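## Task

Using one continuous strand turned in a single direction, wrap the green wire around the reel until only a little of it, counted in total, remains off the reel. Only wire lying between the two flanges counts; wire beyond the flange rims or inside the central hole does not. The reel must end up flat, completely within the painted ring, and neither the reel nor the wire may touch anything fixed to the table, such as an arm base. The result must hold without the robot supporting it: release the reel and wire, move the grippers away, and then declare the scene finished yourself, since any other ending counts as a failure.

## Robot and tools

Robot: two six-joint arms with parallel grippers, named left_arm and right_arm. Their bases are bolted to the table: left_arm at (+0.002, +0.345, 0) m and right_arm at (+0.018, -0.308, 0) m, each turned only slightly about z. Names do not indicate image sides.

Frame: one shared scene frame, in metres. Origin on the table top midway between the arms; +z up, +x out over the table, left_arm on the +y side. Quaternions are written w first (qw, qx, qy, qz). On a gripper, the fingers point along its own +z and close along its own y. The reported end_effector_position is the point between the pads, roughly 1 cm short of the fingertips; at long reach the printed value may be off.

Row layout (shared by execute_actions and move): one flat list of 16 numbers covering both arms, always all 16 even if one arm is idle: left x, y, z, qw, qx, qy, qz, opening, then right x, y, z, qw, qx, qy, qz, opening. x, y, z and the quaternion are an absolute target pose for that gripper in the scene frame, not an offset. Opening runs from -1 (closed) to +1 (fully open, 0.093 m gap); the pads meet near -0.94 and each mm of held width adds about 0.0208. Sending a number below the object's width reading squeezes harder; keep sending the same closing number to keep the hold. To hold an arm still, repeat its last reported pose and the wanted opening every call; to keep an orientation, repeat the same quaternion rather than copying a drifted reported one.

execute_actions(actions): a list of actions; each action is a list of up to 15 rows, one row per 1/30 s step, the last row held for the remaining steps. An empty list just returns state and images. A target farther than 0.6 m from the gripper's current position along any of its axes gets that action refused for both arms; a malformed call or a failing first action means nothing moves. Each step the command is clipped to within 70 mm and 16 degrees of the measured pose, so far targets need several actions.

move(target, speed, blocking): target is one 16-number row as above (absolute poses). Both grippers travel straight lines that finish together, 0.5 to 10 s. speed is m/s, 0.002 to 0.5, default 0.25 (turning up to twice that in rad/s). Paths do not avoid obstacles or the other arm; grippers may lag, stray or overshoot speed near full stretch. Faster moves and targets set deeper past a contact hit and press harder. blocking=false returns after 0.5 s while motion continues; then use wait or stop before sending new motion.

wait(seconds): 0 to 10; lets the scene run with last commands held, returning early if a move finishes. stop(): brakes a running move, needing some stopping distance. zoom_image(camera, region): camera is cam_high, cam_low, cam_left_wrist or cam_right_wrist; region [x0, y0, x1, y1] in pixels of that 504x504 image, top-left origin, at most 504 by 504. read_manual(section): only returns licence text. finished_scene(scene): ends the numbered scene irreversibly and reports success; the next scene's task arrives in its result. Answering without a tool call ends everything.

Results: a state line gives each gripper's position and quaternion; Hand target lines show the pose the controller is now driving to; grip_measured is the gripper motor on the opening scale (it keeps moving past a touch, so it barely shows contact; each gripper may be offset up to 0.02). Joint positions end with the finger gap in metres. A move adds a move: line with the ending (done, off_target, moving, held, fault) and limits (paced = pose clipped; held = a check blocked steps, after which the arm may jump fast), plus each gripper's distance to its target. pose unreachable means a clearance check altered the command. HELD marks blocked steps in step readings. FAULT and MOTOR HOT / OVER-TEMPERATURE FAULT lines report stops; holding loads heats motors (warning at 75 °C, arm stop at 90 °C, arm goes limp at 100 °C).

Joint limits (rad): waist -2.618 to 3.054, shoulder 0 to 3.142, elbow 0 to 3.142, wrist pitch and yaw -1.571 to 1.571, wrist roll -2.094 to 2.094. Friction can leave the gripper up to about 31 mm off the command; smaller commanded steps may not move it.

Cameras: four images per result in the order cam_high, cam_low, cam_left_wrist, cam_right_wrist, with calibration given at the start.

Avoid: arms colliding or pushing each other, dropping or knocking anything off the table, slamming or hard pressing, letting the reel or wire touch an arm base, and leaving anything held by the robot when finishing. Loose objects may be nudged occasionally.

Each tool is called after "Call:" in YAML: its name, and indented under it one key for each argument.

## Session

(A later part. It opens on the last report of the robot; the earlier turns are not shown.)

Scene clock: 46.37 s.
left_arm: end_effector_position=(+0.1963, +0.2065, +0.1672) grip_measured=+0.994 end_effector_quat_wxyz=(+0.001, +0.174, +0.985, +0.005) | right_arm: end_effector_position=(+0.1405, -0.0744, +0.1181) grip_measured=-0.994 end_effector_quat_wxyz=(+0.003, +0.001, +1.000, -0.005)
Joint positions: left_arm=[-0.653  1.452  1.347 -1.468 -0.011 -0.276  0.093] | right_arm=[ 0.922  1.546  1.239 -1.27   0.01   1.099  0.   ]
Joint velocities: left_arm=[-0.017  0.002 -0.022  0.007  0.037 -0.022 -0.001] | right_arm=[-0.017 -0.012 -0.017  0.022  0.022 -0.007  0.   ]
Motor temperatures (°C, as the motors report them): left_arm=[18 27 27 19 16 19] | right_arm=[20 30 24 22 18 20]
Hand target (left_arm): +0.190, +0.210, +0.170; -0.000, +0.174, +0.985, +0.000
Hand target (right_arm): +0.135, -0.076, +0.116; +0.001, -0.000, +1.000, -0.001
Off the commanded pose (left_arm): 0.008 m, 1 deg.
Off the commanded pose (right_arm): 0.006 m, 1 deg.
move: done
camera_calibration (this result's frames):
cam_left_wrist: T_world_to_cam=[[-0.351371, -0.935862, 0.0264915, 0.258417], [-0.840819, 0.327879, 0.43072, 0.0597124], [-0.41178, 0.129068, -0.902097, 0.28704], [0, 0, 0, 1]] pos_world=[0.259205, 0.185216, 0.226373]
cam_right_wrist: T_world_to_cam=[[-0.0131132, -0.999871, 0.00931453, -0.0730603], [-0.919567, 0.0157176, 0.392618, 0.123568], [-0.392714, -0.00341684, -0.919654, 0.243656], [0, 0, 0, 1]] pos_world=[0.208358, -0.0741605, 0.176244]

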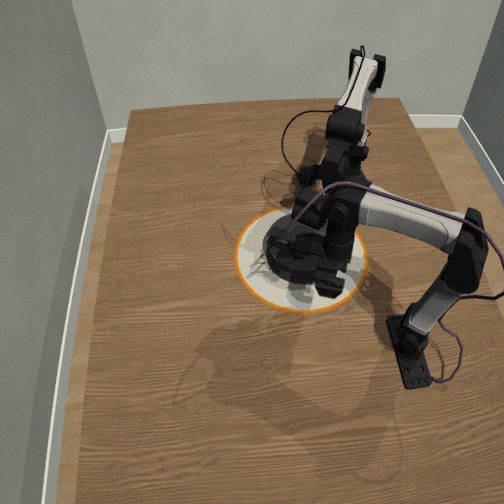

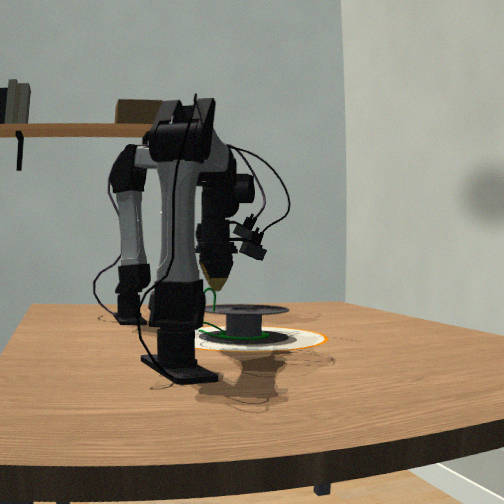

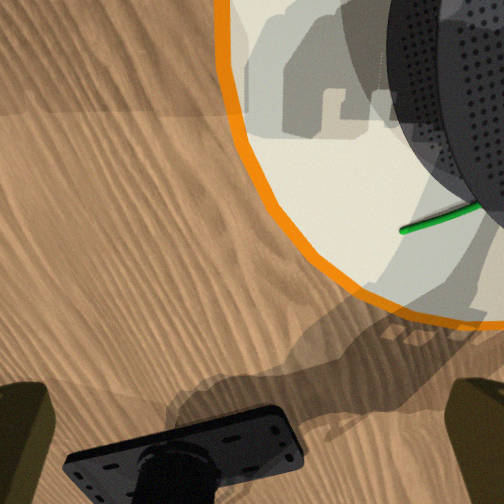

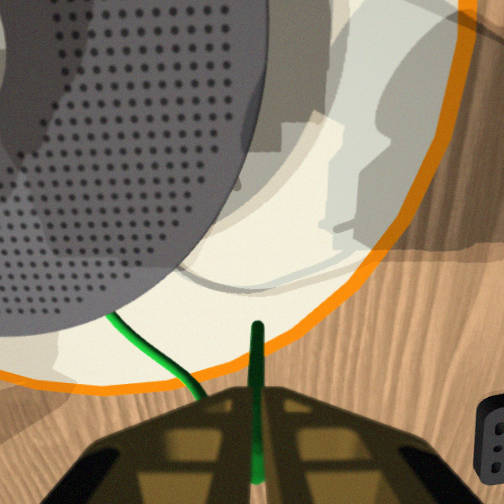

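Call:
move:
  target: [0.2427,0.0747,0.115,0,0.1736,0.9848,0,1,0.165,-0.115,0.09,0,0.342,0.9397,0,-1]
  speed: 0.15

Scene clock: 52.20 s.
left_arm: end_effector_position=(+0.2381, +0.0842, +0.1171) grip_measured=+0.994 end_effector_quat_wxyz=(-0.005, +0.173, +0.985, +0.011) | right_arm: end_effector_position=(+0.1657, -0.1121, +0.0920) grip_measured=-0.994 end_effector_quat_wxyz=(+0.002, +0.334, +0.943, -0.005)
Joint positions: left_arm=[-0.867  1.895  1.638 -1.334 -0.011 -0.492  0.093] | right_arm=[ 0.756  1.488  1.08  -1.17   0.006  1.61   0.   ]
Joint velocities: left_arm=[-0.002  0.012  0.002  0.037  0.007 -0.037  0.001] | right_arm=[-0.012  0.007 -0.007  0.007  0.007 -0.081  0.   ]
Motor temperatures (°C, as the motors report them): left_arm=[18 28 27 19 16 19] | right_arm=[20 30 24 22 18 20]
Hand target (left_arm): +0.241, +0.075, +0.116; -0.001, +0.174, +0.985, +0.001
Hand target (right_arm): +0.164, -0.115, +0.090; -0.003, +0.342, +0.940, +0.001
Off the commanded pose (left_arm): 0.011 m, 1 deg.
Off the commanded pose (right_arm): 0.004 m, 1 deg.
move: off_target (left_arm)
camera_calibration (this result's frames):
cam_left_wrist: T_world_to_cam=[[-0.349025, -0.936932, 0.0184652, 0.160411], [-0.837248, 0.320621, 0.442965, 0.154882], [-0.420949, 0.139146, -0.896349, 0.275462], [0, 0, 0, 1]] pos_world=[0.301618, 0.062306, 0.175341]
cam_right_wrist: T_world_to_cam=[[-0.637, -0.770839, 0.00619999, 0.0190786], [-0.707341, 0.587686, 0.392803, 0.186529], [-0.306432, 0.24583, -0.919602, 0.243125], [0, 0, 0, 1]] pos_world=[0.218594, -0.154682, 0.150191]

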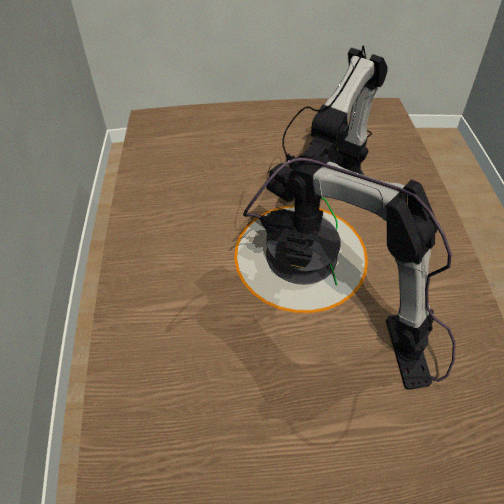

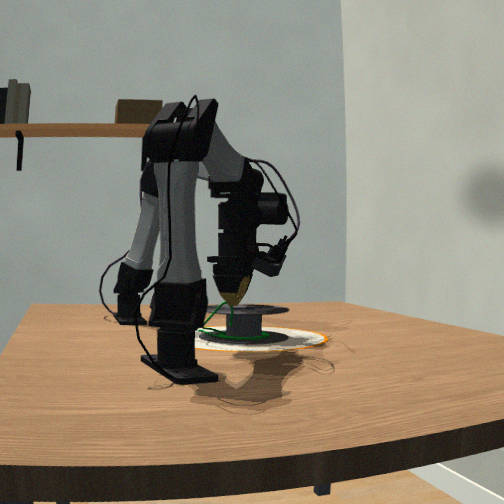

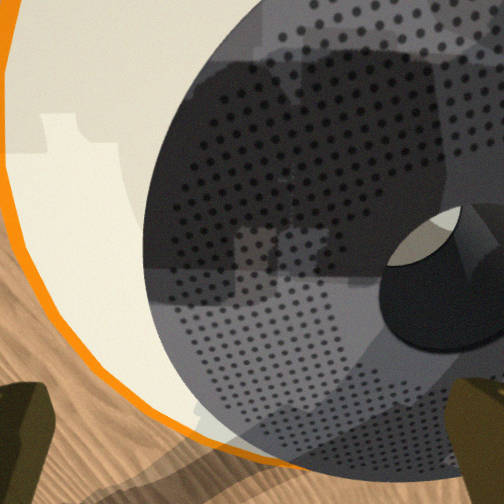

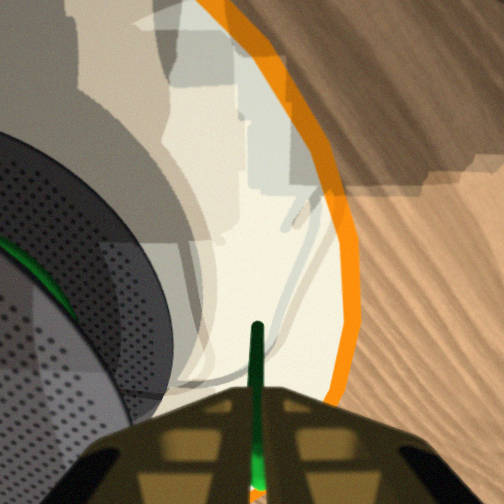

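Call:
move:
  target: [0.241,0.069,0.095,0,0.1736,0.9848,0,1,0.165,-0.115,0.09,0,0.342,0.9397,0,-1]
  speed: 0.08

Scene clock: 53.93 s.
left_arm: end_effector_position=(+0.2431, +0.0734, +0.1039) grip_measured=+0.994 end_effector_quat_wxyz=(+0.006, +0.173, +0.985, +0.002) | right_arm: end_effector_position=(+0.1659, -0.1119, +0.0920) grip_measured=-0.994 end_effector_quat_wxyz=(+0.002, +0.335, +0.942, -0.004)
Joint positions: left_arm=[-0.877  1.916  1.613 -1.261 -0.011 -0.502  0.093] | right_arm=[ 0.756  1.488  1.08  -1.169  0.006  1.614  0.   ]
Joint velocities: left_arm=[ 0.002 -0.002 -0.017  0.095 -0.022 -0.066 -0.001] | right_arm=[-0.002 -0.007 -0.022  0.022  0.022  0.007  0.   ]
Motor temperatures (°C, as the motors report them): left_arm=[18 28 27 19 16 19] | right_arm=[20 30 24 22 18 20]
Hand target (left_arm): +0.241, +0.069, +0.095; -0.000, +0.174, +0.985, +0.000
Hand target (right_arm): +0.165, -0.115, +0.090; -0.000, +0.342, +0.940, -0.000
Off the commanded pose (left_arm): 0.010 m, 1 deg.
Off the commanded pose (right_arm): 0.004 m, 1 deg.
move: done
camera_calibration (this result's frames):
cam_left_wrist: T_world_to_cam=[[-0.348775, -0.936676, 0.0315162, 0.15084], [-0.845532, 0.328986, 0.420529, 0.172156], [-0.404268, 0.120022, -0.906732, 0.265715], [0, 0, 0, 1]] pos_world=[0.305592, 0.0527599, 0.163782]
cam_right_wrist: T_world_to_cam=[[-0.639941, -0.76841, 0.00465251, 0.02035], [-0.705467, 0.589899, 0.392856, 0.186444], [-0.304619, 0.248122, -0.919588, 0.243072], [0, 0, 0, 1]] pos_world=[0.218597, -0.154658, 0.150186]

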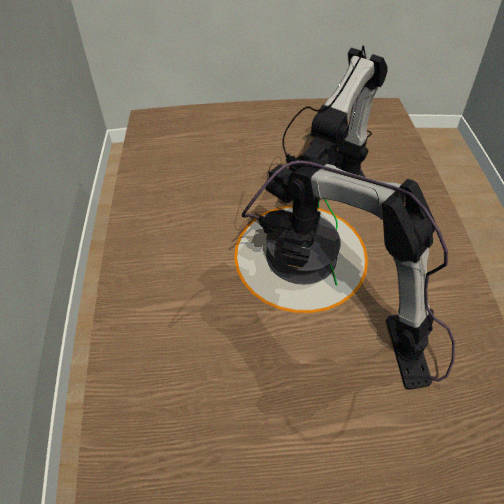

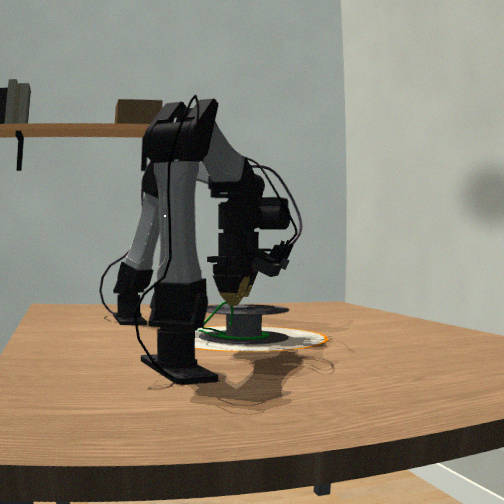

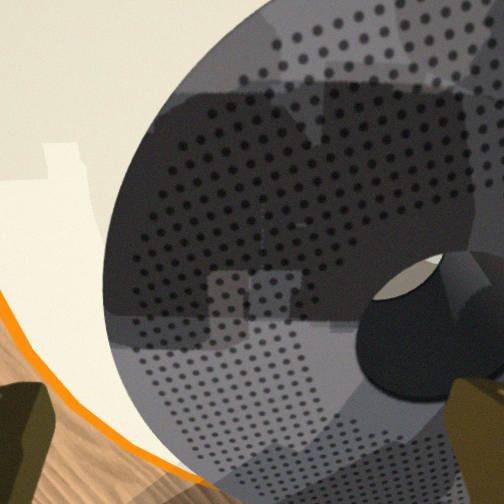

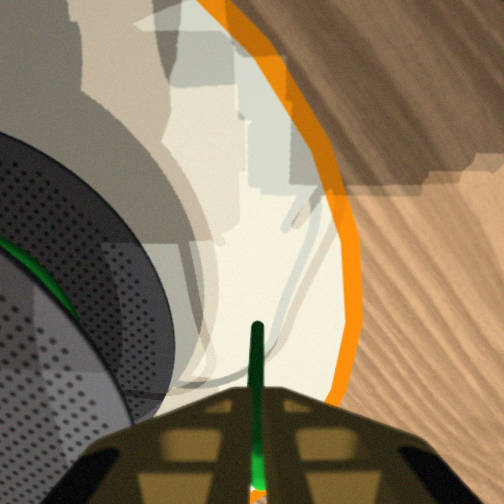

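Call:
move:
  target: [0.238,0.079,0.043,0,0.1736,0.9848,0,1,0.165,-0.115,0.09,0,0.342,0.9397,0,-1]
  speed: 0.1

Scene clock: 55.93 s.
left_arm: end_effector_position=(+0.2378, +0.0784, +0.0532) grip_measured=+0.994 end_effector_quat_wxyz=(+0.007, +0.173, +0.985, -0.001) | right_arm: end_effector_position=(+0.1659, -0.1119, +0.0920) grip_measured=-0.994 end_effector_quat_wxyz=(+0.002, +0.335, +0.942, -0.004)
Joint positions: left_arm=[-0.877  1.916  1.409 -1.053 -0.006 -0.501  0.093] | right_arm=[ 0.756  1.488  1.08  -1.169  0.006  1.614  0.   ]
Joint velocities: left_arm=[ 0.007  0.007  0.012  0.081 -0.007 -0.037  0.   ] | right_arm=[ 0.007 -0.002  0.012 -0.007 -0.022 -0.066  0.   ]
Motor temperatures (°C, as the motors report them): left_arm=[18 28 27 19 16 19] | right_arm=[20 30 24 22 18 20]
Hand target (left_arm): +0.238, +0.079, +0.043; +0.000, +0.173, +0.985, -0.000
Hand target (right_arm): +0.165, -0.115, +0.090; -0.000, +0.342, +0.940, -0.000
Off the commanded pose (left_arm): 0.010 m, 1 deg.
Off the commanded pose (right_arm): 0.004 m, 1 deg.
move: done
camera_calibration (this result's frames):
cam_left_wrist: T_world_to_cam=[[-0.34988, -0.936049, 0.0373603, 0.155167], [-0.845087, 0.332586, 0.418587, 0.187024], [-0.404244, 0.114882, -0.907408, 0.217421], [0, 0, 0, 1]] pos_world=[0.300232, 0.0580643, 0.113206]
cam_right_wrist: T_world_to_cam=[[-0.639941, -0.76841, 0.00465251, 0.02035], [-0.705467, 0.589899, 0.392856, 0.186444], [-0.304619, 0.248122, -0.919588, 0.243072], [0, 0, 0, 1]] pos_world=[0.218597, -0.154658, 0.150186]

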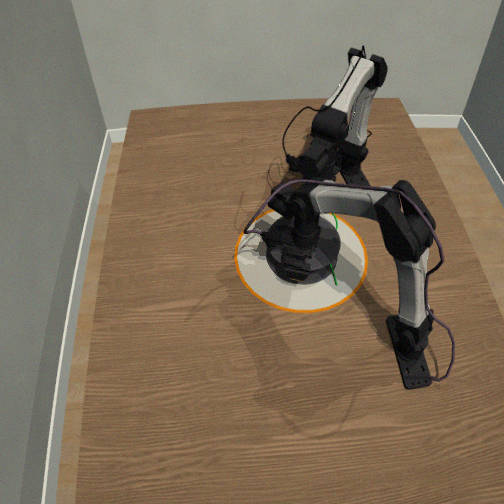

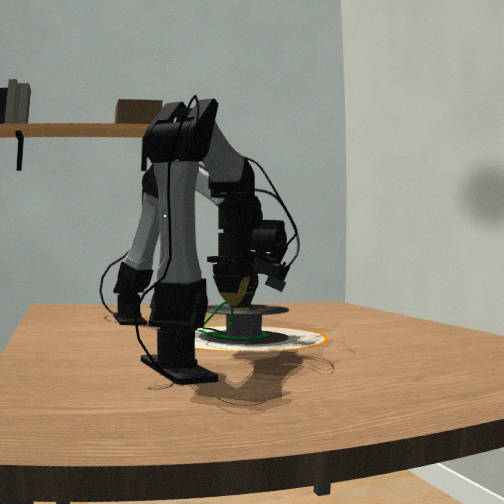

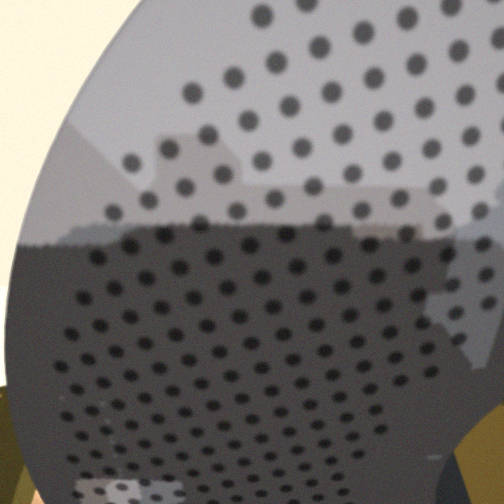

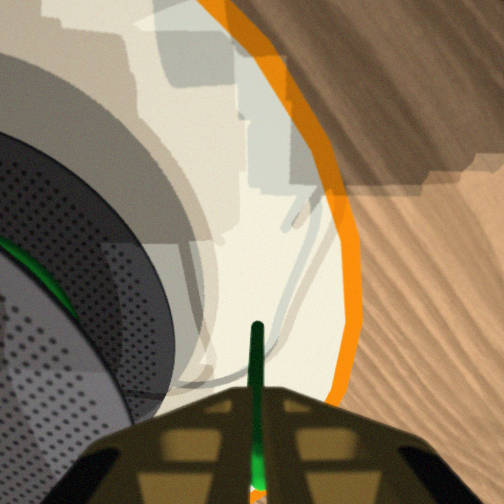

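Call:
execute_actions:
  actions:
    - [[0.238,0.079,0.045,0,0.1736,0.9848,0,0.3,0.165,-0.115,0.09,0,0.342,0.9397,0,-1]]
    - [[0.238,0.079,0.045,0,0.1736,0.9848,0,0.3,0.165,-0.115,0.09,0,0.342,0.9397,0,-1]]

Scene clock: 57.27 s.
left_arm: end_effector_position=(+0.2386, +0.0771, +0.0532) grip_measured=+0.461 end_effector_quat_wxyz=(+0.008, +0.173, +0.985, -0.005) | right_arm: end_effector_position=(+0.1660, -0.1118, +0.0920) grip_measured=-0.994 end_effector_quat_wxyz=(+0.002, +0.335, +0.942, -0.004)
Joint positions: left_arm=[-0.876  1.916  1.409 -1.046 -0.003 -0.501  0.067] | right_arm=[ 0.756  1.488  1.08  -1.168  0.006  1.614  0.   ]
Joint velocities: left_arm=[-0.002 -0.027  0.022 -0.066 -0.022  0.051  0.   ] | right_arm=[ 0.002 -0.007  0.012  0.007  0.007 -0.037  0.   ]
Motor temperatures (°C, as the motors report them): left_arm=[18 28 27 19 16 19] | right_arm=[20 30 24 22 18 20]
Hand target (left_arm): +0.238, +0.079, +0.045; +0.000, +0.173, +0.985, +0.000
Hand target (right_arm): +0.165, -0.115, +0.090; -0.000, +0.342, +0.940, -0.000
Off the commanded pose (left_arm): 0.008 m, 1 deg.
Off the commanded pose (right_arm): 0.004 m, 1 deg.
Step readings (end_effector_position; steps 1 to 15: 1st action; 16 to 30: 2nd action):
0: left_arm (+0.2382, +0.0779, +0.0532) | right_arm (+0.1659, -0.1119, +0.0920)
1: left_arm (+0.2382, +0.0779, +0.0532) | right_arm (+0.1659, -0.1119, +0.0920)
2: left_arm (+0.2388, +0.0773, +0.0532) | right_arm (+0.1659, -0.1119, +0.0920)
4: left_arm (+0.2386, +0.0771, +0.0532) | right_arm (+0.1659, -0.1119, +0.0920)
8: left_arm (+0.2386, +0.0771, +0.0532) | right_arm (+0.1659, -0.1119, +0.0920)
15: left_arm (+0.2386, +0.0771, +0.0532) | right_arm (+0.1659, -0.1119, +0.0920)
16: left_arm (+0.2386, +0.0771, +0.0532) | right_arm (+0.1659, -0.1119, +0.0920)
17: left_arm (+0.2386, +0.0771, +0.0532) | right_arm (+0.1660, -0.1118, +0.0920)
19: left_arm (+0.2386, +0.0771, +0.0532) | right_arm (+0.1660, -0.1118, +0.0920)
23: left_arm (+0.2386, +0.0771, +0.0532) | right_arm (+0.1660, -0.1118, +0.0920)
30: end_effector_position above
camera_calibration (this result's frames):
cam_left_wrist: T_world_to_cam=[[-0.349634, -0.935863, 0.0437663, 0.153805], [-0.84579, 0.335387, 0.414916, 0.188335], [-0.402983, 0.108052, -0.908807, 0.218241], [0, 0, 0, 1]] pos_world=[0.301015, 0.0571937, 0.113464]
cam_right_wrist: T_world_to_cam=[[-0.639942, -0.768411, 0.00427158, 0.0204774], [-0.705556, 0.589779, 0.392875, 0.18644], [-0.304409, 0.248403, -0.919582, 0.243066], [0, 0, 0, 1]] pos_world=[0.218639, -0.154602, 0.150184]

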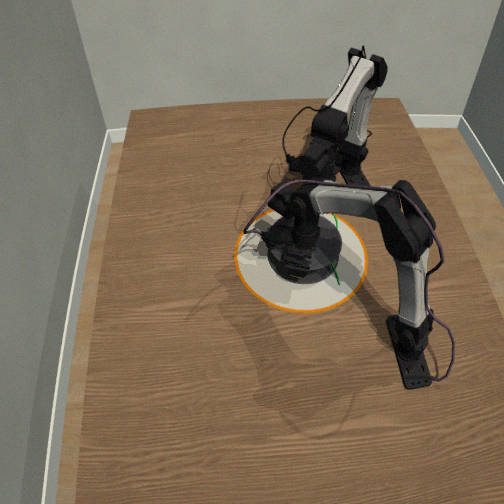

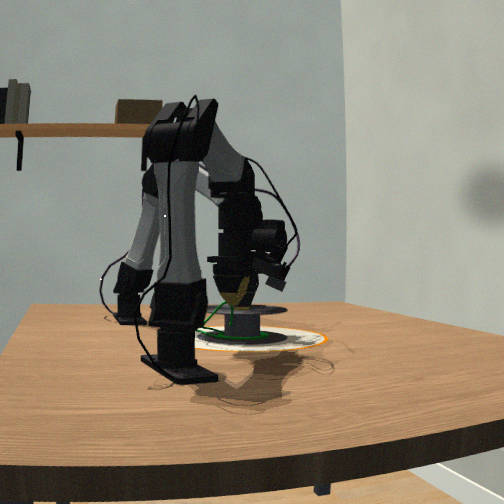

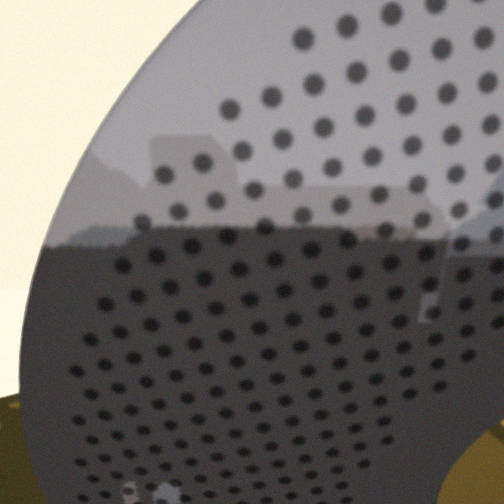

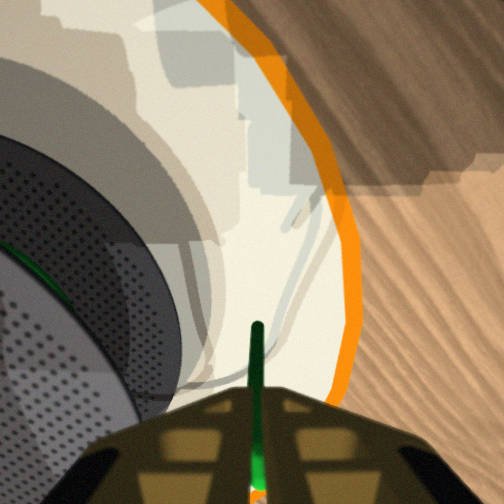

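Call:
move:
  target: [0.1977,0.0781,0.045,0,-0.1305,0.9914,0,0.3,0.165,-0.14,0.085,0,0.342,0.9397,0,-1]
  speed: 0.15

Call:
move:
  target: [0.1672,0.055,0.045,0,-0.4226,0.9063,0,0.3,0.168,-0.165,0.08,0,0.342,0.9397,0,-1]
  speed: 0.15

Scene clock: 62.03 s.
left_arm: end_effector_position=(+0.2020, +0.0770, +0.0519) grip_measured=+0.460 end_effector_quat_wxyz=(+0.002, -0.123, +0.992, -0.001) | right_arm: end_effector_position=(+0.1658, -0.1370, +0.0873) grip_measured=-0.994 end_effector_quat_wxyz=(+0.001, +0.340, +0.940, -0.005)
Joint positions: left_arm=[-0.958  1.846  1.312 -1.033 -0.002 -1.177  0.067] | right_arm=[ 0.69   1.417  0.999 -1.161  0.006  1.557  0.   ]
Joint velocities: left_arm=[ 0.012  0.012 -0.002 -0.022 -0.022 -0.066 -0.   ] | right_arm=[-0.012 -0.002  0.002 -0.022  0.022 -0.051  0.   ]
Motor temperatures (°C, as the motors report them): left_arm=[18 29 27 19 16 19] | right_arm=[20 30 24 22 18 20]
Hand target (left_arm): +0.198, +0.079, +0.045; -0.000, -0.130, +0.991, +0.001
Hand target (right_arm): +0.165, -0.140, +0.085; -0.001, +0.342, +0.940, +0.000
Off the commanded pose (left_arm): 0.008 m, 1 deg.
Off the commanded pose (right_arm): 0.004 m, 1 deg.
move: done
camera_calibration (this result's frames):
cam_left_wrist: T_world_to_cam=[[0.234215, -0.971387, 0.0393717, 0.0260458], [-0.882494, -0.195442, 0.427792, 0.205483], [-0.407857, -0.134941, -0.903019, 0.221688], [0, 0, 0, 1]] pos_world=[0.265654, 0.0953753, 0.111259]
cam_right_wrist: T_world_to_cam=[[-0.64723, -0.76226, 0.00728233, 0.00286198], [-0.699034, 0.597301, 0.393171, 0.203012], [-0.304048, 0.249381, -0.919437, 0.24497], [0, 0, 0, 1]] pos_world=[0.218247, -0.180169, 0.145396]

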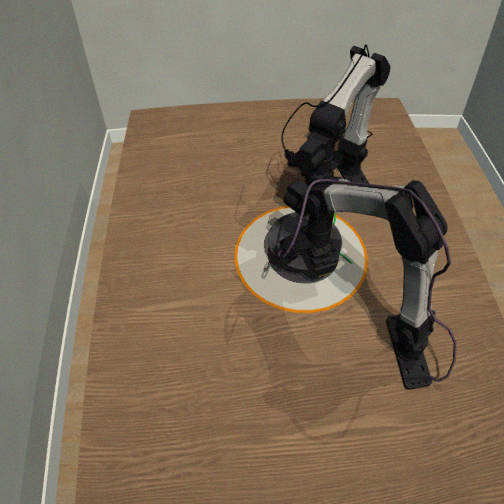

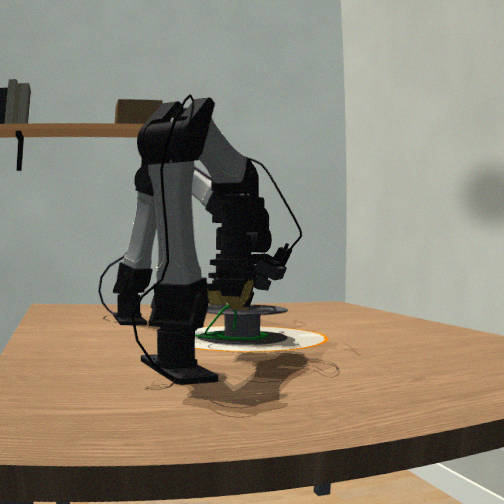

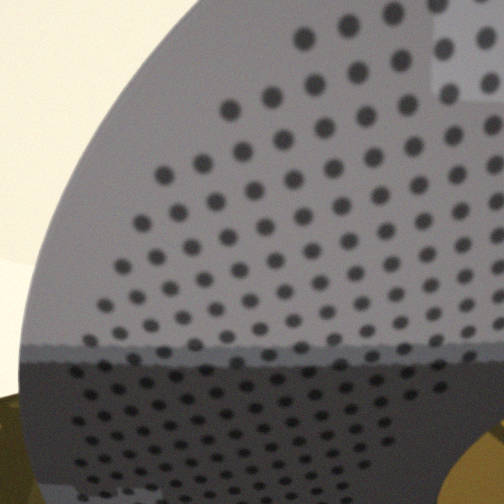

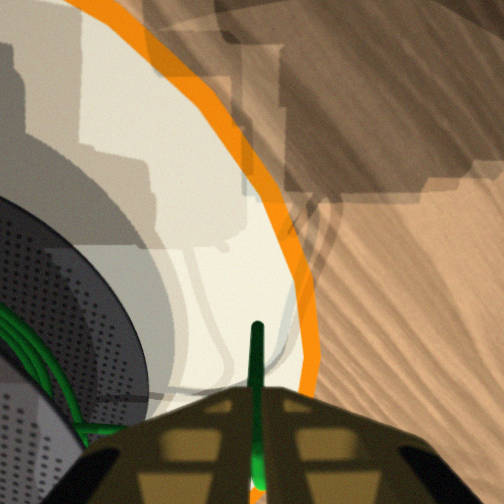

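Scene clock: 64.60 s.
left_arm: end_effector_position=(+0.1711, +0.0582, +0.0519) grip_measured=+0.460 end_effector_quat_wxyz=(+0.001, -0.420, +0.908, +0.001) | right_arm: end_effector_position=(+0.1693, -0.1622, +0.0825) grip_measured=-0.994 end_effector_quat_wxyz=(+0.001, +0.340, +0.940, -0.005)
Joint positions: left_arm=[-1.067  1.846  1.312 -1.039 -0.002 -1.906  0.067] | right_arm=[ 0.599  1.356  0.931 -1.153  0.006  1.466  0.   ]
Joint velocities: left_arm=[-0.012 -0.007  0.017 -0.081  0.007 -0.037  0.001] | right_arm=[-0.012 -0.007  0.002  0.007 -0.066 -0.007  0.   ]
Motor temperatures (°C, as the motors report them): left_arm=[18 29 27 19 16 19] | right_arm=[20 30 24 22 18 20]
Hand target (left_arm): +0.167, +0.056, +0.045; -0.000, -0.422, +0.906, +0.001
Hand target (right_arm): +0.168, -0.165, +0.080; -0.001, +0.342, +0.940, +0.001
Off the commanded pose (left_arm): 0.009 m, 0 deg.
Off the commanded pose (right_arm): 0.004 m, 1 deg.
move: done
camera_calibration (this result's frames):
cam_left_wrist: T_world_to_cam=[[0.755839, -0.653794, 0.0355174, -0.0925634], [-0.602557, -0.67333, 0.428429, 0.154418], [-0.25619, -0.345225, -0.902877, 0.192824], [0, 0, 0, 1]] pos_world=[0.212408, 0.110025, 0.111227]
cam_right_wrist: T_world_to_cam=[[-0.647229, -0.76226, 0.00739524, -0.0141071], [-0.698775, 0.597145, 0.393867, 0.222227], [-0.304645, 0.249754, -0.919138, 0.248101], [0, 0, 0, 1]] pos_world=[0.221739, -0.205419, 0.140615]

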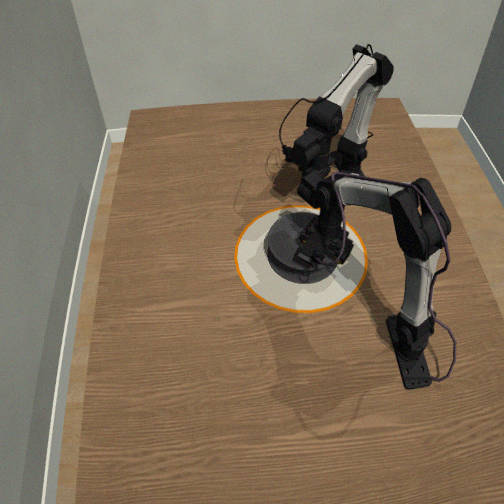

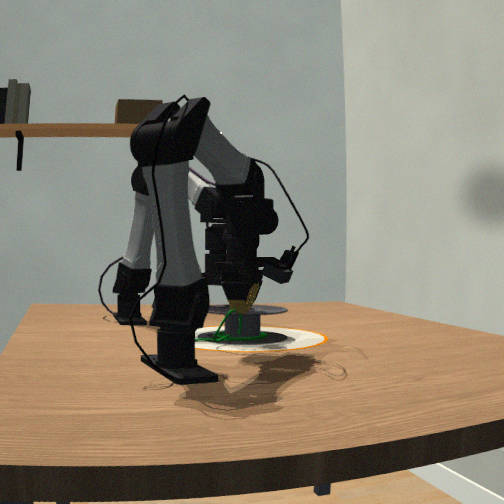

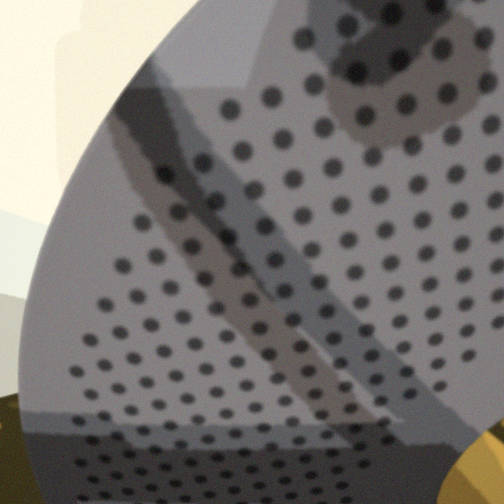

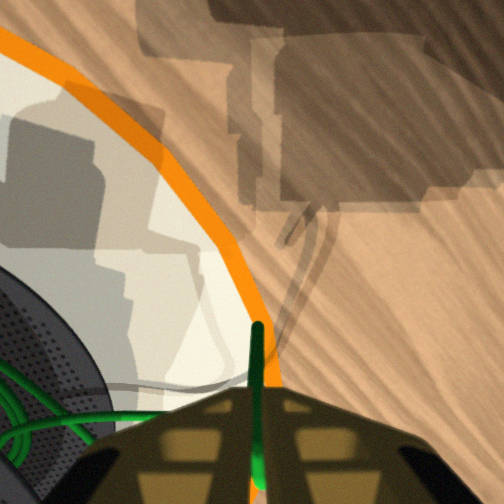

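Call:
zoom_image:
  camera: "cam_low"
  region: [170, 280, 330, 360]

Call:
zoom_image:
  camera: "cam_high"
  region: [230, 180, 390, 320]

Region (170, 280, 330, 360) of cam_low's 504x504 image, scaled by 3.150, with more detail than that image has.

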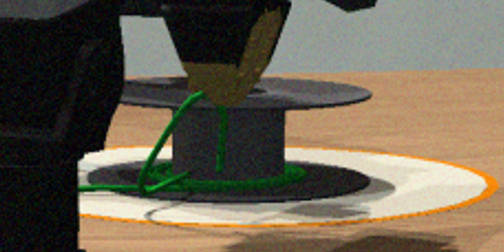

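Region (230, 180, 390, 320) of cam_high's 504x504 image, scaled by 3.150, with more detail than that image has; it fills the top 441 rows of this view, and the rest is white.

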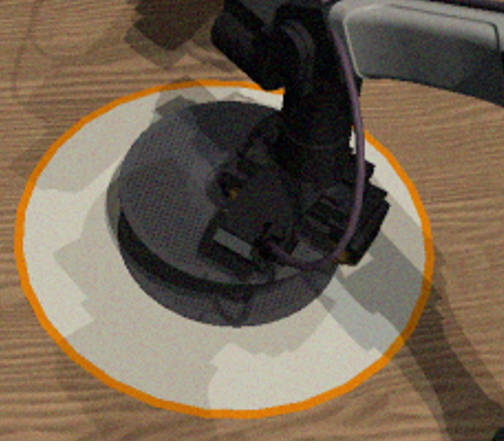

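Call:
move:
  target: [0.1672,0.055,0.045,0,-0.4226,0.9063,0,0.3,0.245,-0.175,0.07,0,0.5,0.866,0,-1]
  speed: 0.12

Call:
zoom_image:
  camera: "cam_low"
  region: [170, 270, 350, 370]

Scene clock: 71.83 s.
left_arm: end_effector_position=(+0.1710, +0.0584, +0.0519) grip_measured=+0.460 end_effector_quat_wxyz=(+0.001, -0.423, +0.906, +0.002) | right_arm: end_effector_position=(+0.2364, -0.1782, +0.0687) grip_measured=-0.994 end_effector_quat_wxyz=(-0.002, +0.493, +0.870, -0.007)
Joint positions: left_arm=[-1.067  1.846  1.312 -1.04  -0.002 -1.912  0.067] | right_arm=[ 0.366  1.547  1.041 -1.079  0.004  1.569  0.   ]
Joint velocities: left_arm=[-0.017 -0.002 -0.002 -0.007  0.022 -0.022  0.   ] | right_arm=[-0.012 -0.007 -0.012 -0.022 -0.051  0.081  0.   ]
Motor temperatures (°C, as the motors report them): left_arm=[18 29 27 19 16 19] | right_arm=[20 30 24 22 18 20]
Hand target (left_arm): +0.167, +0.055, +0.045; -0.000, -0.423, +0.906, +0.000
Hand target (right_arm): +0.244, -0.174, +0.069; -0.004, +0.500, +0.866, +0.003
Off the commanded pose (left_arm): 0.009 m, 0 deg.
Off the commanded pose (right_arm): 0.009 m, 1 deg.
move: done
camera_calibration (this result's frames):
cam_left_wrist: T_world_to_cam=[[0.759587, -0.649492, 0.0344511, -0.0931374], [-0.598453, -0.677189, 0.428099, 0.154035], [-0.254717, -0.345796, -0.903075, 0.192664], [0, 0, 0, 1]] pos_world=[0.212004, 0.110441, 0.111256]
cam_right_wrist: T_world_to_cam=[[-0.862551, -0.505805, 0.0129526, 0.113448], [-0.460266, 0.795011, 0.39511, 0.262886], [-0.210146, 0.334841, -0.918542, 0.252634], [0, 0, 0, 1]] pos_world=[0.271942, -0.236207, 0.126716]

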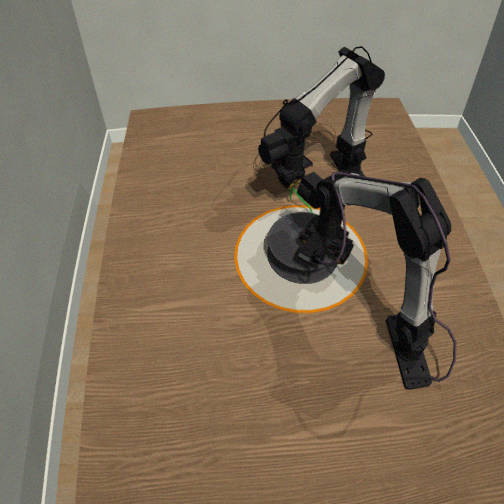

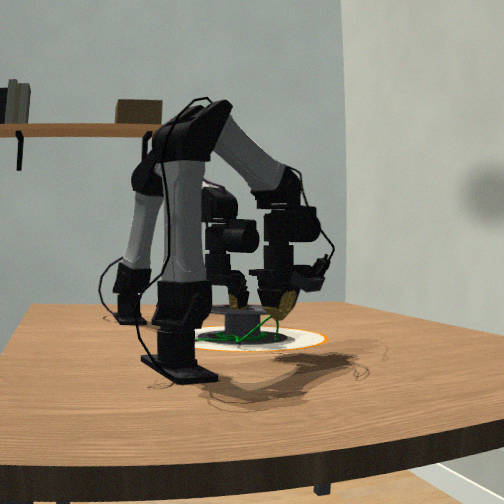

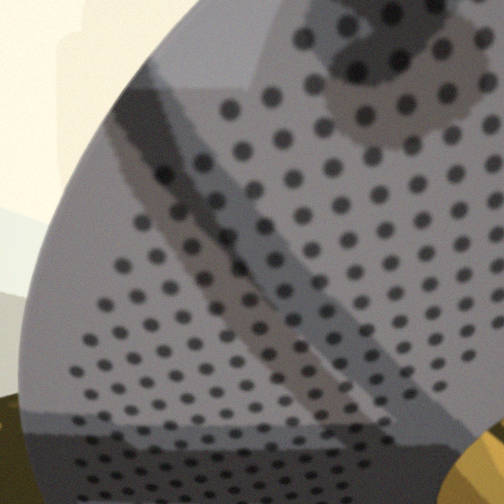

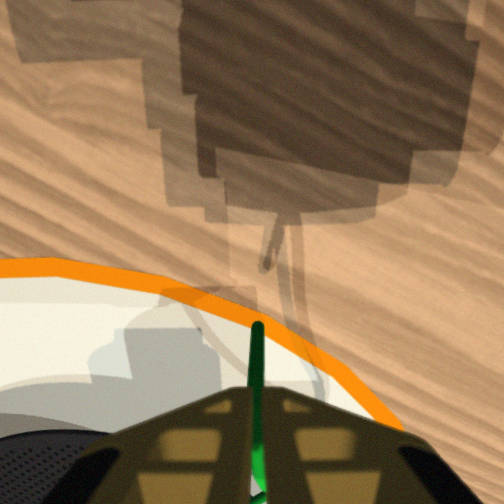

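Region (170, 270, 350, 370) of cam_low's 504x504 image, scaled by 2.800, with more detail than that image has.

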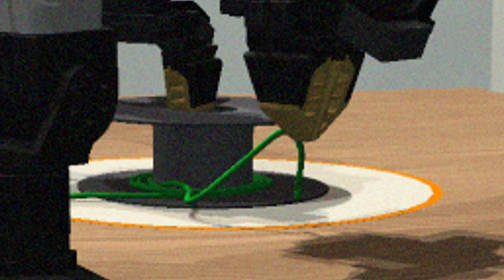

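Call:
move:
  target: [0.1672,0.055,0.045,0,-0.4226,0.9063,0,0.3,0.24,-0.15,0.012,0,0.5,0.866,0,-1]
  speed: 0.08

Call:
zoom_image:
  camera: "cam_low"
  region: [170, 270, 350, 370]

Scene clock: 74.63 s.
left_arm: end_effector_position=(+0.1710, +0.0584, +0.0519) grip_measured=+0.460 end_effector_quat_wxyz=(+0.001, -0.423, +0.906, +0.002) | right_arm: end_effector_position=(+0.2483, -0.1478, +0.0236) grip_measured=-0.995 end_effector_quat_wxyz=(+0.010, +0.501, +0.865, +0.017)
Joint positions: left_arm=[-1.067  1.846  1.312 -1.04  -0.002 -1.912  0.067] | right_arm=[ 0.437  1.661  0.967 -0.837  0.003  1.659  0.   ]
Joint velocities: left_arm=[ 0.007 -0.007 -0.017 -0.139 -0.066  0.081 -0.   ] | right_arm=[-0.007 -0.012  0.022  0.022  0.051 -0.066  0.   ]
Motor temperatures (°C, as the motors report them): left_arm=[18 29 27 19 16 19] | right_arm=[20 30 24 22 18 20]
Hand target (left_arm): +0.167, +0.055, +0.045; -0.000, -0.423, +0.906, +0.000
Hand target (right_arm): +0.239, -0.151, +0.012; +0.001, +0.500, +0.866, -0.001
Off the commanded pose (left_arm): 0.009 m, 0 deg.
Off the commanded pose (right_arm): 0.014 m, 2 deg.
move: off_target (right_arm)
camera_calibration (this result's frames):
cam_left_wrist: T_world_to_cam=[[0.759835, -0.649203, 0.0344523, -0.0931967], [-0.598196, -0.677417, 0.428098, 0.154005], [-0.254584, -0.345893, -0.903076, 0.192646], [0, 0, 0, 1]] pos_world=[0.211984, 0.110457, 0.111256]
cam_right_wrist: T_world_to_cam=[[-0.871224, -0.489145, -0.041291, 0.1456], [-0.463229, 0.791392, 0.398895, 0.262192], [-0.16244, 0.366655, -0.916066, 0.196282], [0, 0, 0, 1]] pos_world=[0.280189, -0.208245, 0.081232]

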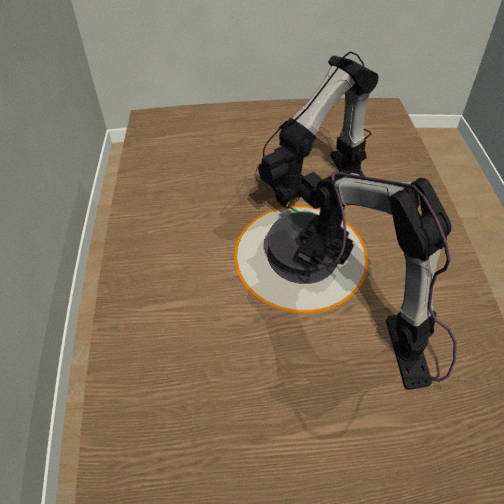

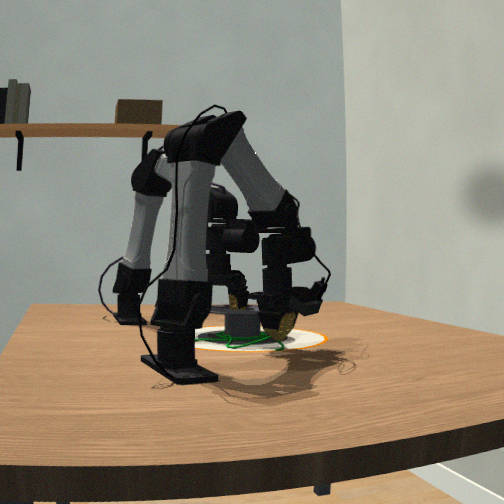

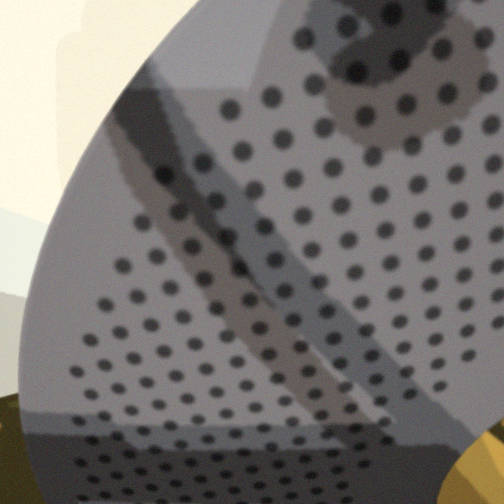

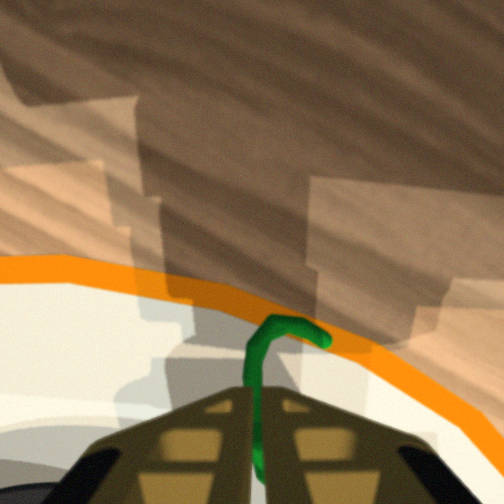

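Region (170, 270, 350, 370) of cam_low's 504x504 image, scaled by 2.800, with more detail than that image has.

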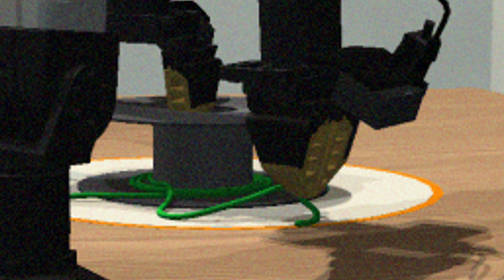

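Call:
execute_actions:
  actions:
    - [[0.1672,0.055,0.045,0,-0.4226,0.9063,0,0.3,0.242,-0.15,0.002,0,0.5,0.866,0,-1]]
    - [[0.1672,0.055,0.045,0,-0.4226,0.9063,0,0.3,0.242,-0.15,-0.004,0,0.5,0.866,0,-1]]

Scene clock: 77.30 s.
left_arm: end_effector_position=(+0.1710, +0.0584, +0.0519) grip_measured=+0.460 end_effector_quat_wxyz=(+0.001, -0.423, +0.906, +0.002) | right_arm: end_effector_position=(+0.2496, -0.1459, +0.0098) grip_measured=-0.995 end_effector_quat_wxyz=(+0.007, +0.501, +0.865, +0.018)
Joint positions: left_arm=[-1.067  1.846  1.312 -1.04  -0.002 -1.912  0.067] | right_arm=[ 0.437  1.697  0.946 -0.782 -0.002  1.66   0.   ]
Joint velocities: left_arm=[-0.012 -0.007  0.012  0.007 -0.022 -0.007  0.001] | right_arm=[-0.012 -0.012 -0.002  0.037  0.007 -0.022  0.   ]
Motor temperatures (°C, as the motors report them): left_arm=[18 29 26 19 16 19] | right_arm=[20 29 24 22 18 20]
Hand target (left_arm): +0.167, +0.055, +0.045; -0.000, -0.423, +0.906, +0.000
Hand target (right_arm): +0.241, -0.151, -0.003; -0.000, +0.500, +0.866, -0.000
Off the commanded pose (left_arm): 0.009 m, 0 deg.
Off the commanded pose (right_arm): 0.016 m, 2 deg.
Step readings (end_effector_position; steps 1 to 15: 1st action; 16 to 30: 2nd action):
0: left_arm (+0.1710, +0.0584, +0.0519) | right_arm (+0.2485, -0.1477, +0.0236)
1: left_arm (+0.1710, +0.0584, +0.0519) | right_arm (+0.2488, -0.1475, +0.0228)
2: left_arm (+0.1710, +0.0584, +0.0519) | right_arm (+0.2493, -0.1471, +0.0211)
4: left_arm (+0.1710, +0.0584, +0.0519) | right_arm (+0.2496, -0.1469, +0.0173)
8: left_arm (+0.1710, +0.0584, +0.0519) | right_arm (+0.2490, -0.1474, +0.0134)
15: left_arm (+0.1710, +0.0584, +0.0519) | right_arm (+0.2495, -0.1470, +0.0134)
16: left_arm (+0.1710, +0.0584, +0.0519) | right_arm (+0.2496, -0.1469, +0.0130)
17: left_arm (+0.1710, +0.0584, +0.0519) | right_arm (+0.2497, -0.1467, +0.0123)
19: left_arm (+0.1710, +0.0584, +0.0519) | right_arm (+0.2495, -0.1464, +0.0109)
23: left_arm (+0.1710, +0.0584, +0.0519) | right_arm (+0.2496, -0.1459, +0.0098)
30: end_effector_position above
camera_calibration (this result's frames):
cam_left_wrist: T_world_to_cam=[[0.759835, -0.649203, 0.0344523, -0.0931967], [-0.598196, -0.677417, 0.428098, 0.154005], [-0.254584, -0.345893, -0.903076, 0.192646], [0, 0, 0, 1]] pos_world=[0.211984, 0.110457, 0.111256]
cam_right_wrist: T_world_to_cam=[[-0.87188, -0.488206, -0.0384833, 0.14731], [-0.460499, 0.790581, 0.403637, 0.265846], [-0.166634, 0.369644, -0.91411, 0.18465], [0, 0, 0, 1]] pos_world=[0.281627, -0.20651, 0.0671541]

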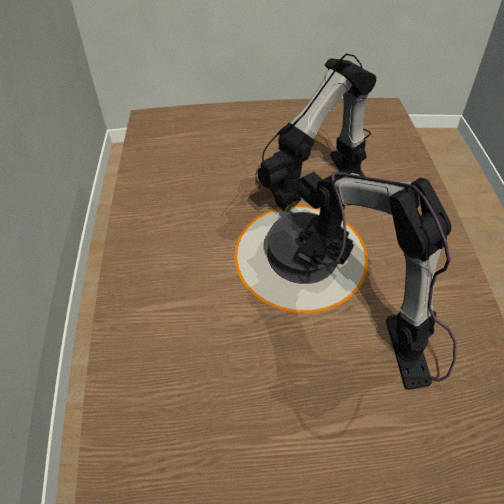

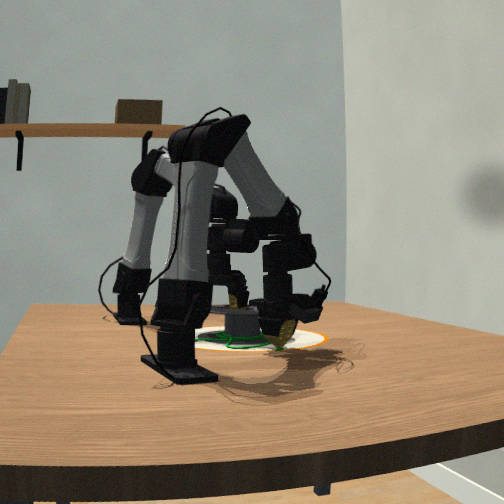

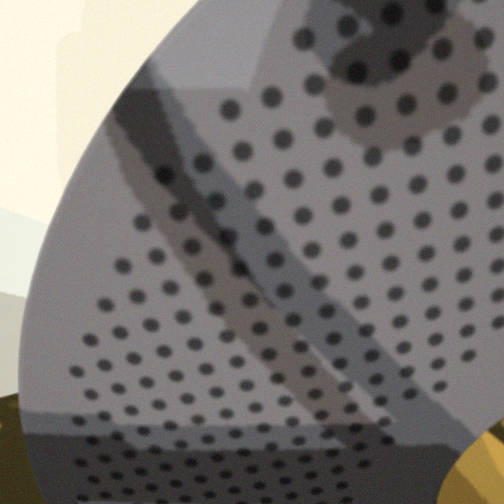

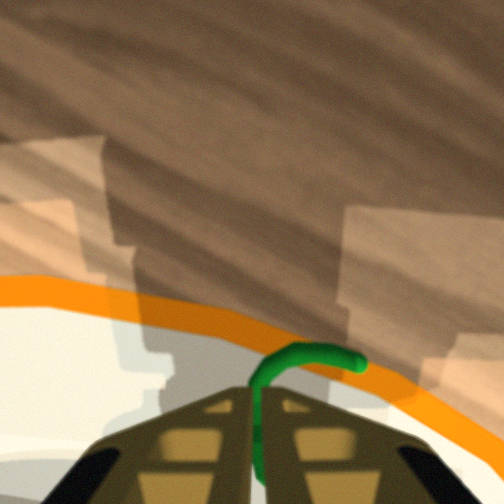

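Call:
move:
  target: [0.1672,0.055,0.045,0,-0.4226,0.9063,0,0.3,0.268,-0.19,0.006,0,0.5,0.866,0,-1]
  speed: 0.08

Call:
zoom_image:
  camera: "cam_low"
  region: [170, 270, 370, 380]

Scene clock: 79.03 s.
left_arm: end_effector_position=(+0.1710, +0.0584, +0.0519) grip_measured=+0.460 end_effector_quat_wxyz=(+0.001, -0.423, +0.906, +0.002) | right_arm: end_effector_position=(+0.2691, -0.1787, +0.0099) grip_measured=-0.995 end_effector_quat_wxyz=(-0.003, +0.497, +0.867, +0.024)
Joint positions: left_arm=[-1.067  1.846  1.312 -1.04  -0.002 -1.912  0.067] | right_arm=[ 0.283  1.697  0.946 -0.783 -0.032  1.498  0.   ]
Joint velocities: left_arm=[-0.002  0.012 -0.017 -0.095  0.022 -0.007 -0.   ] | right_arm=[-0.002  0.007  0.002  0.022  0.037 -0.095  0.   ]
Motor temperatures (°C, as the motors report them): left_arm=[18 30 26 19 16 19] | right_arm=[20 29 24 22 18 20]
Hand target (left_arm): +0.167, +0.055, +0.045; -0.000, -0.422, +0.906, +0.000
Hand target (right_arm): +0.267, -0.189, +0.006; -0.003, +0.500, +0.866, +0.002
Off the commanded pose (left_arm): 0.009 m, 0 deg.
Off the commanded pose (right_arm): 0.012 m, 3 deg.
move: off_target (right_arm)
camera_calibration (this result's frames):
cam_left_wrist: T_world_to_cam=[[0.759587, -0.649492, 0.0344511, -0.0931374], [-0.598453, -0.677189, 0.428099, 0.154035], [-0.254717, -0.345796, -0.903075, 0.192664], [0, 0, 0, 1]] pos_world=[0.212004, 0.110441, 0.111256]
cam_right_wrist: T_world_to_cam=[[-0.867685, -0.495531, -0.0396488, 0.145929], [-0.46344, 0.777476, 0.425153, 0.299032], [-0.17985, 0.387273, -0.904253, 0.20673], [0, 0, 0, 1]] pos_world=[0.302384, -0.240239, 0.065588]

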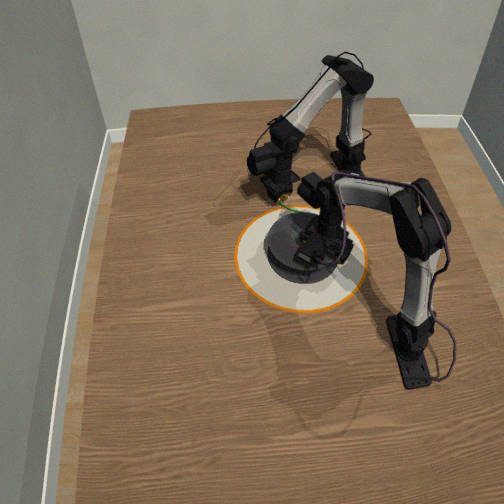

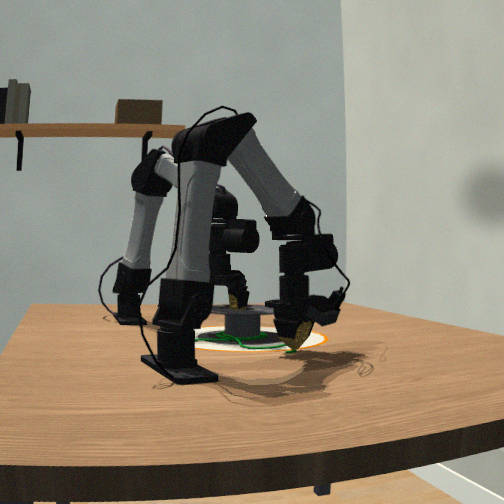

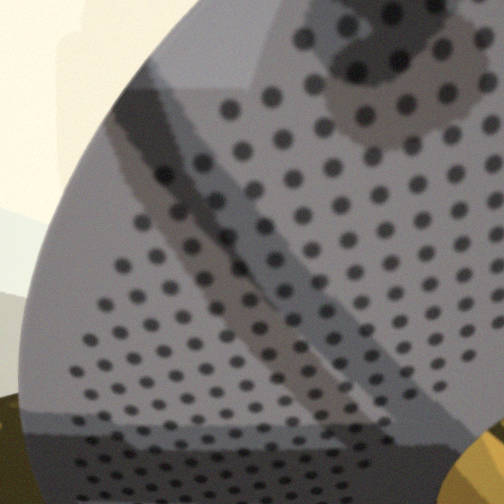

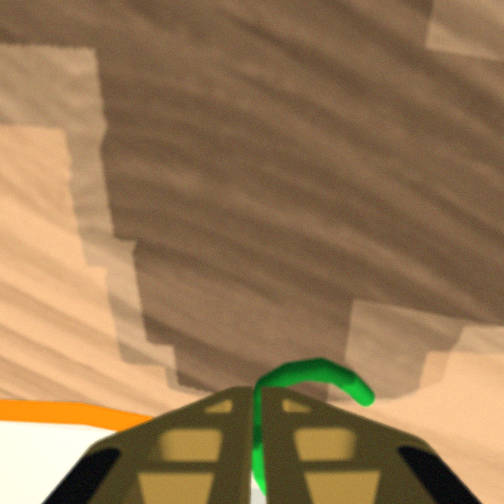

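Region (170, 270, 370, 380) of cam_low's 504x504 image, scaled by 2.520, with more detail than that image has; it fills the top 277 rows of this view, and the rest is white.

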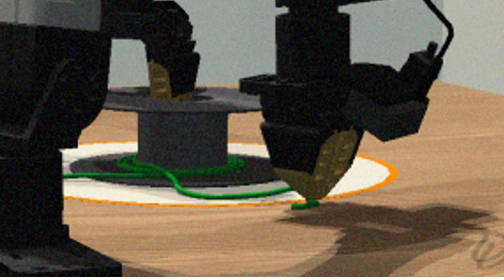

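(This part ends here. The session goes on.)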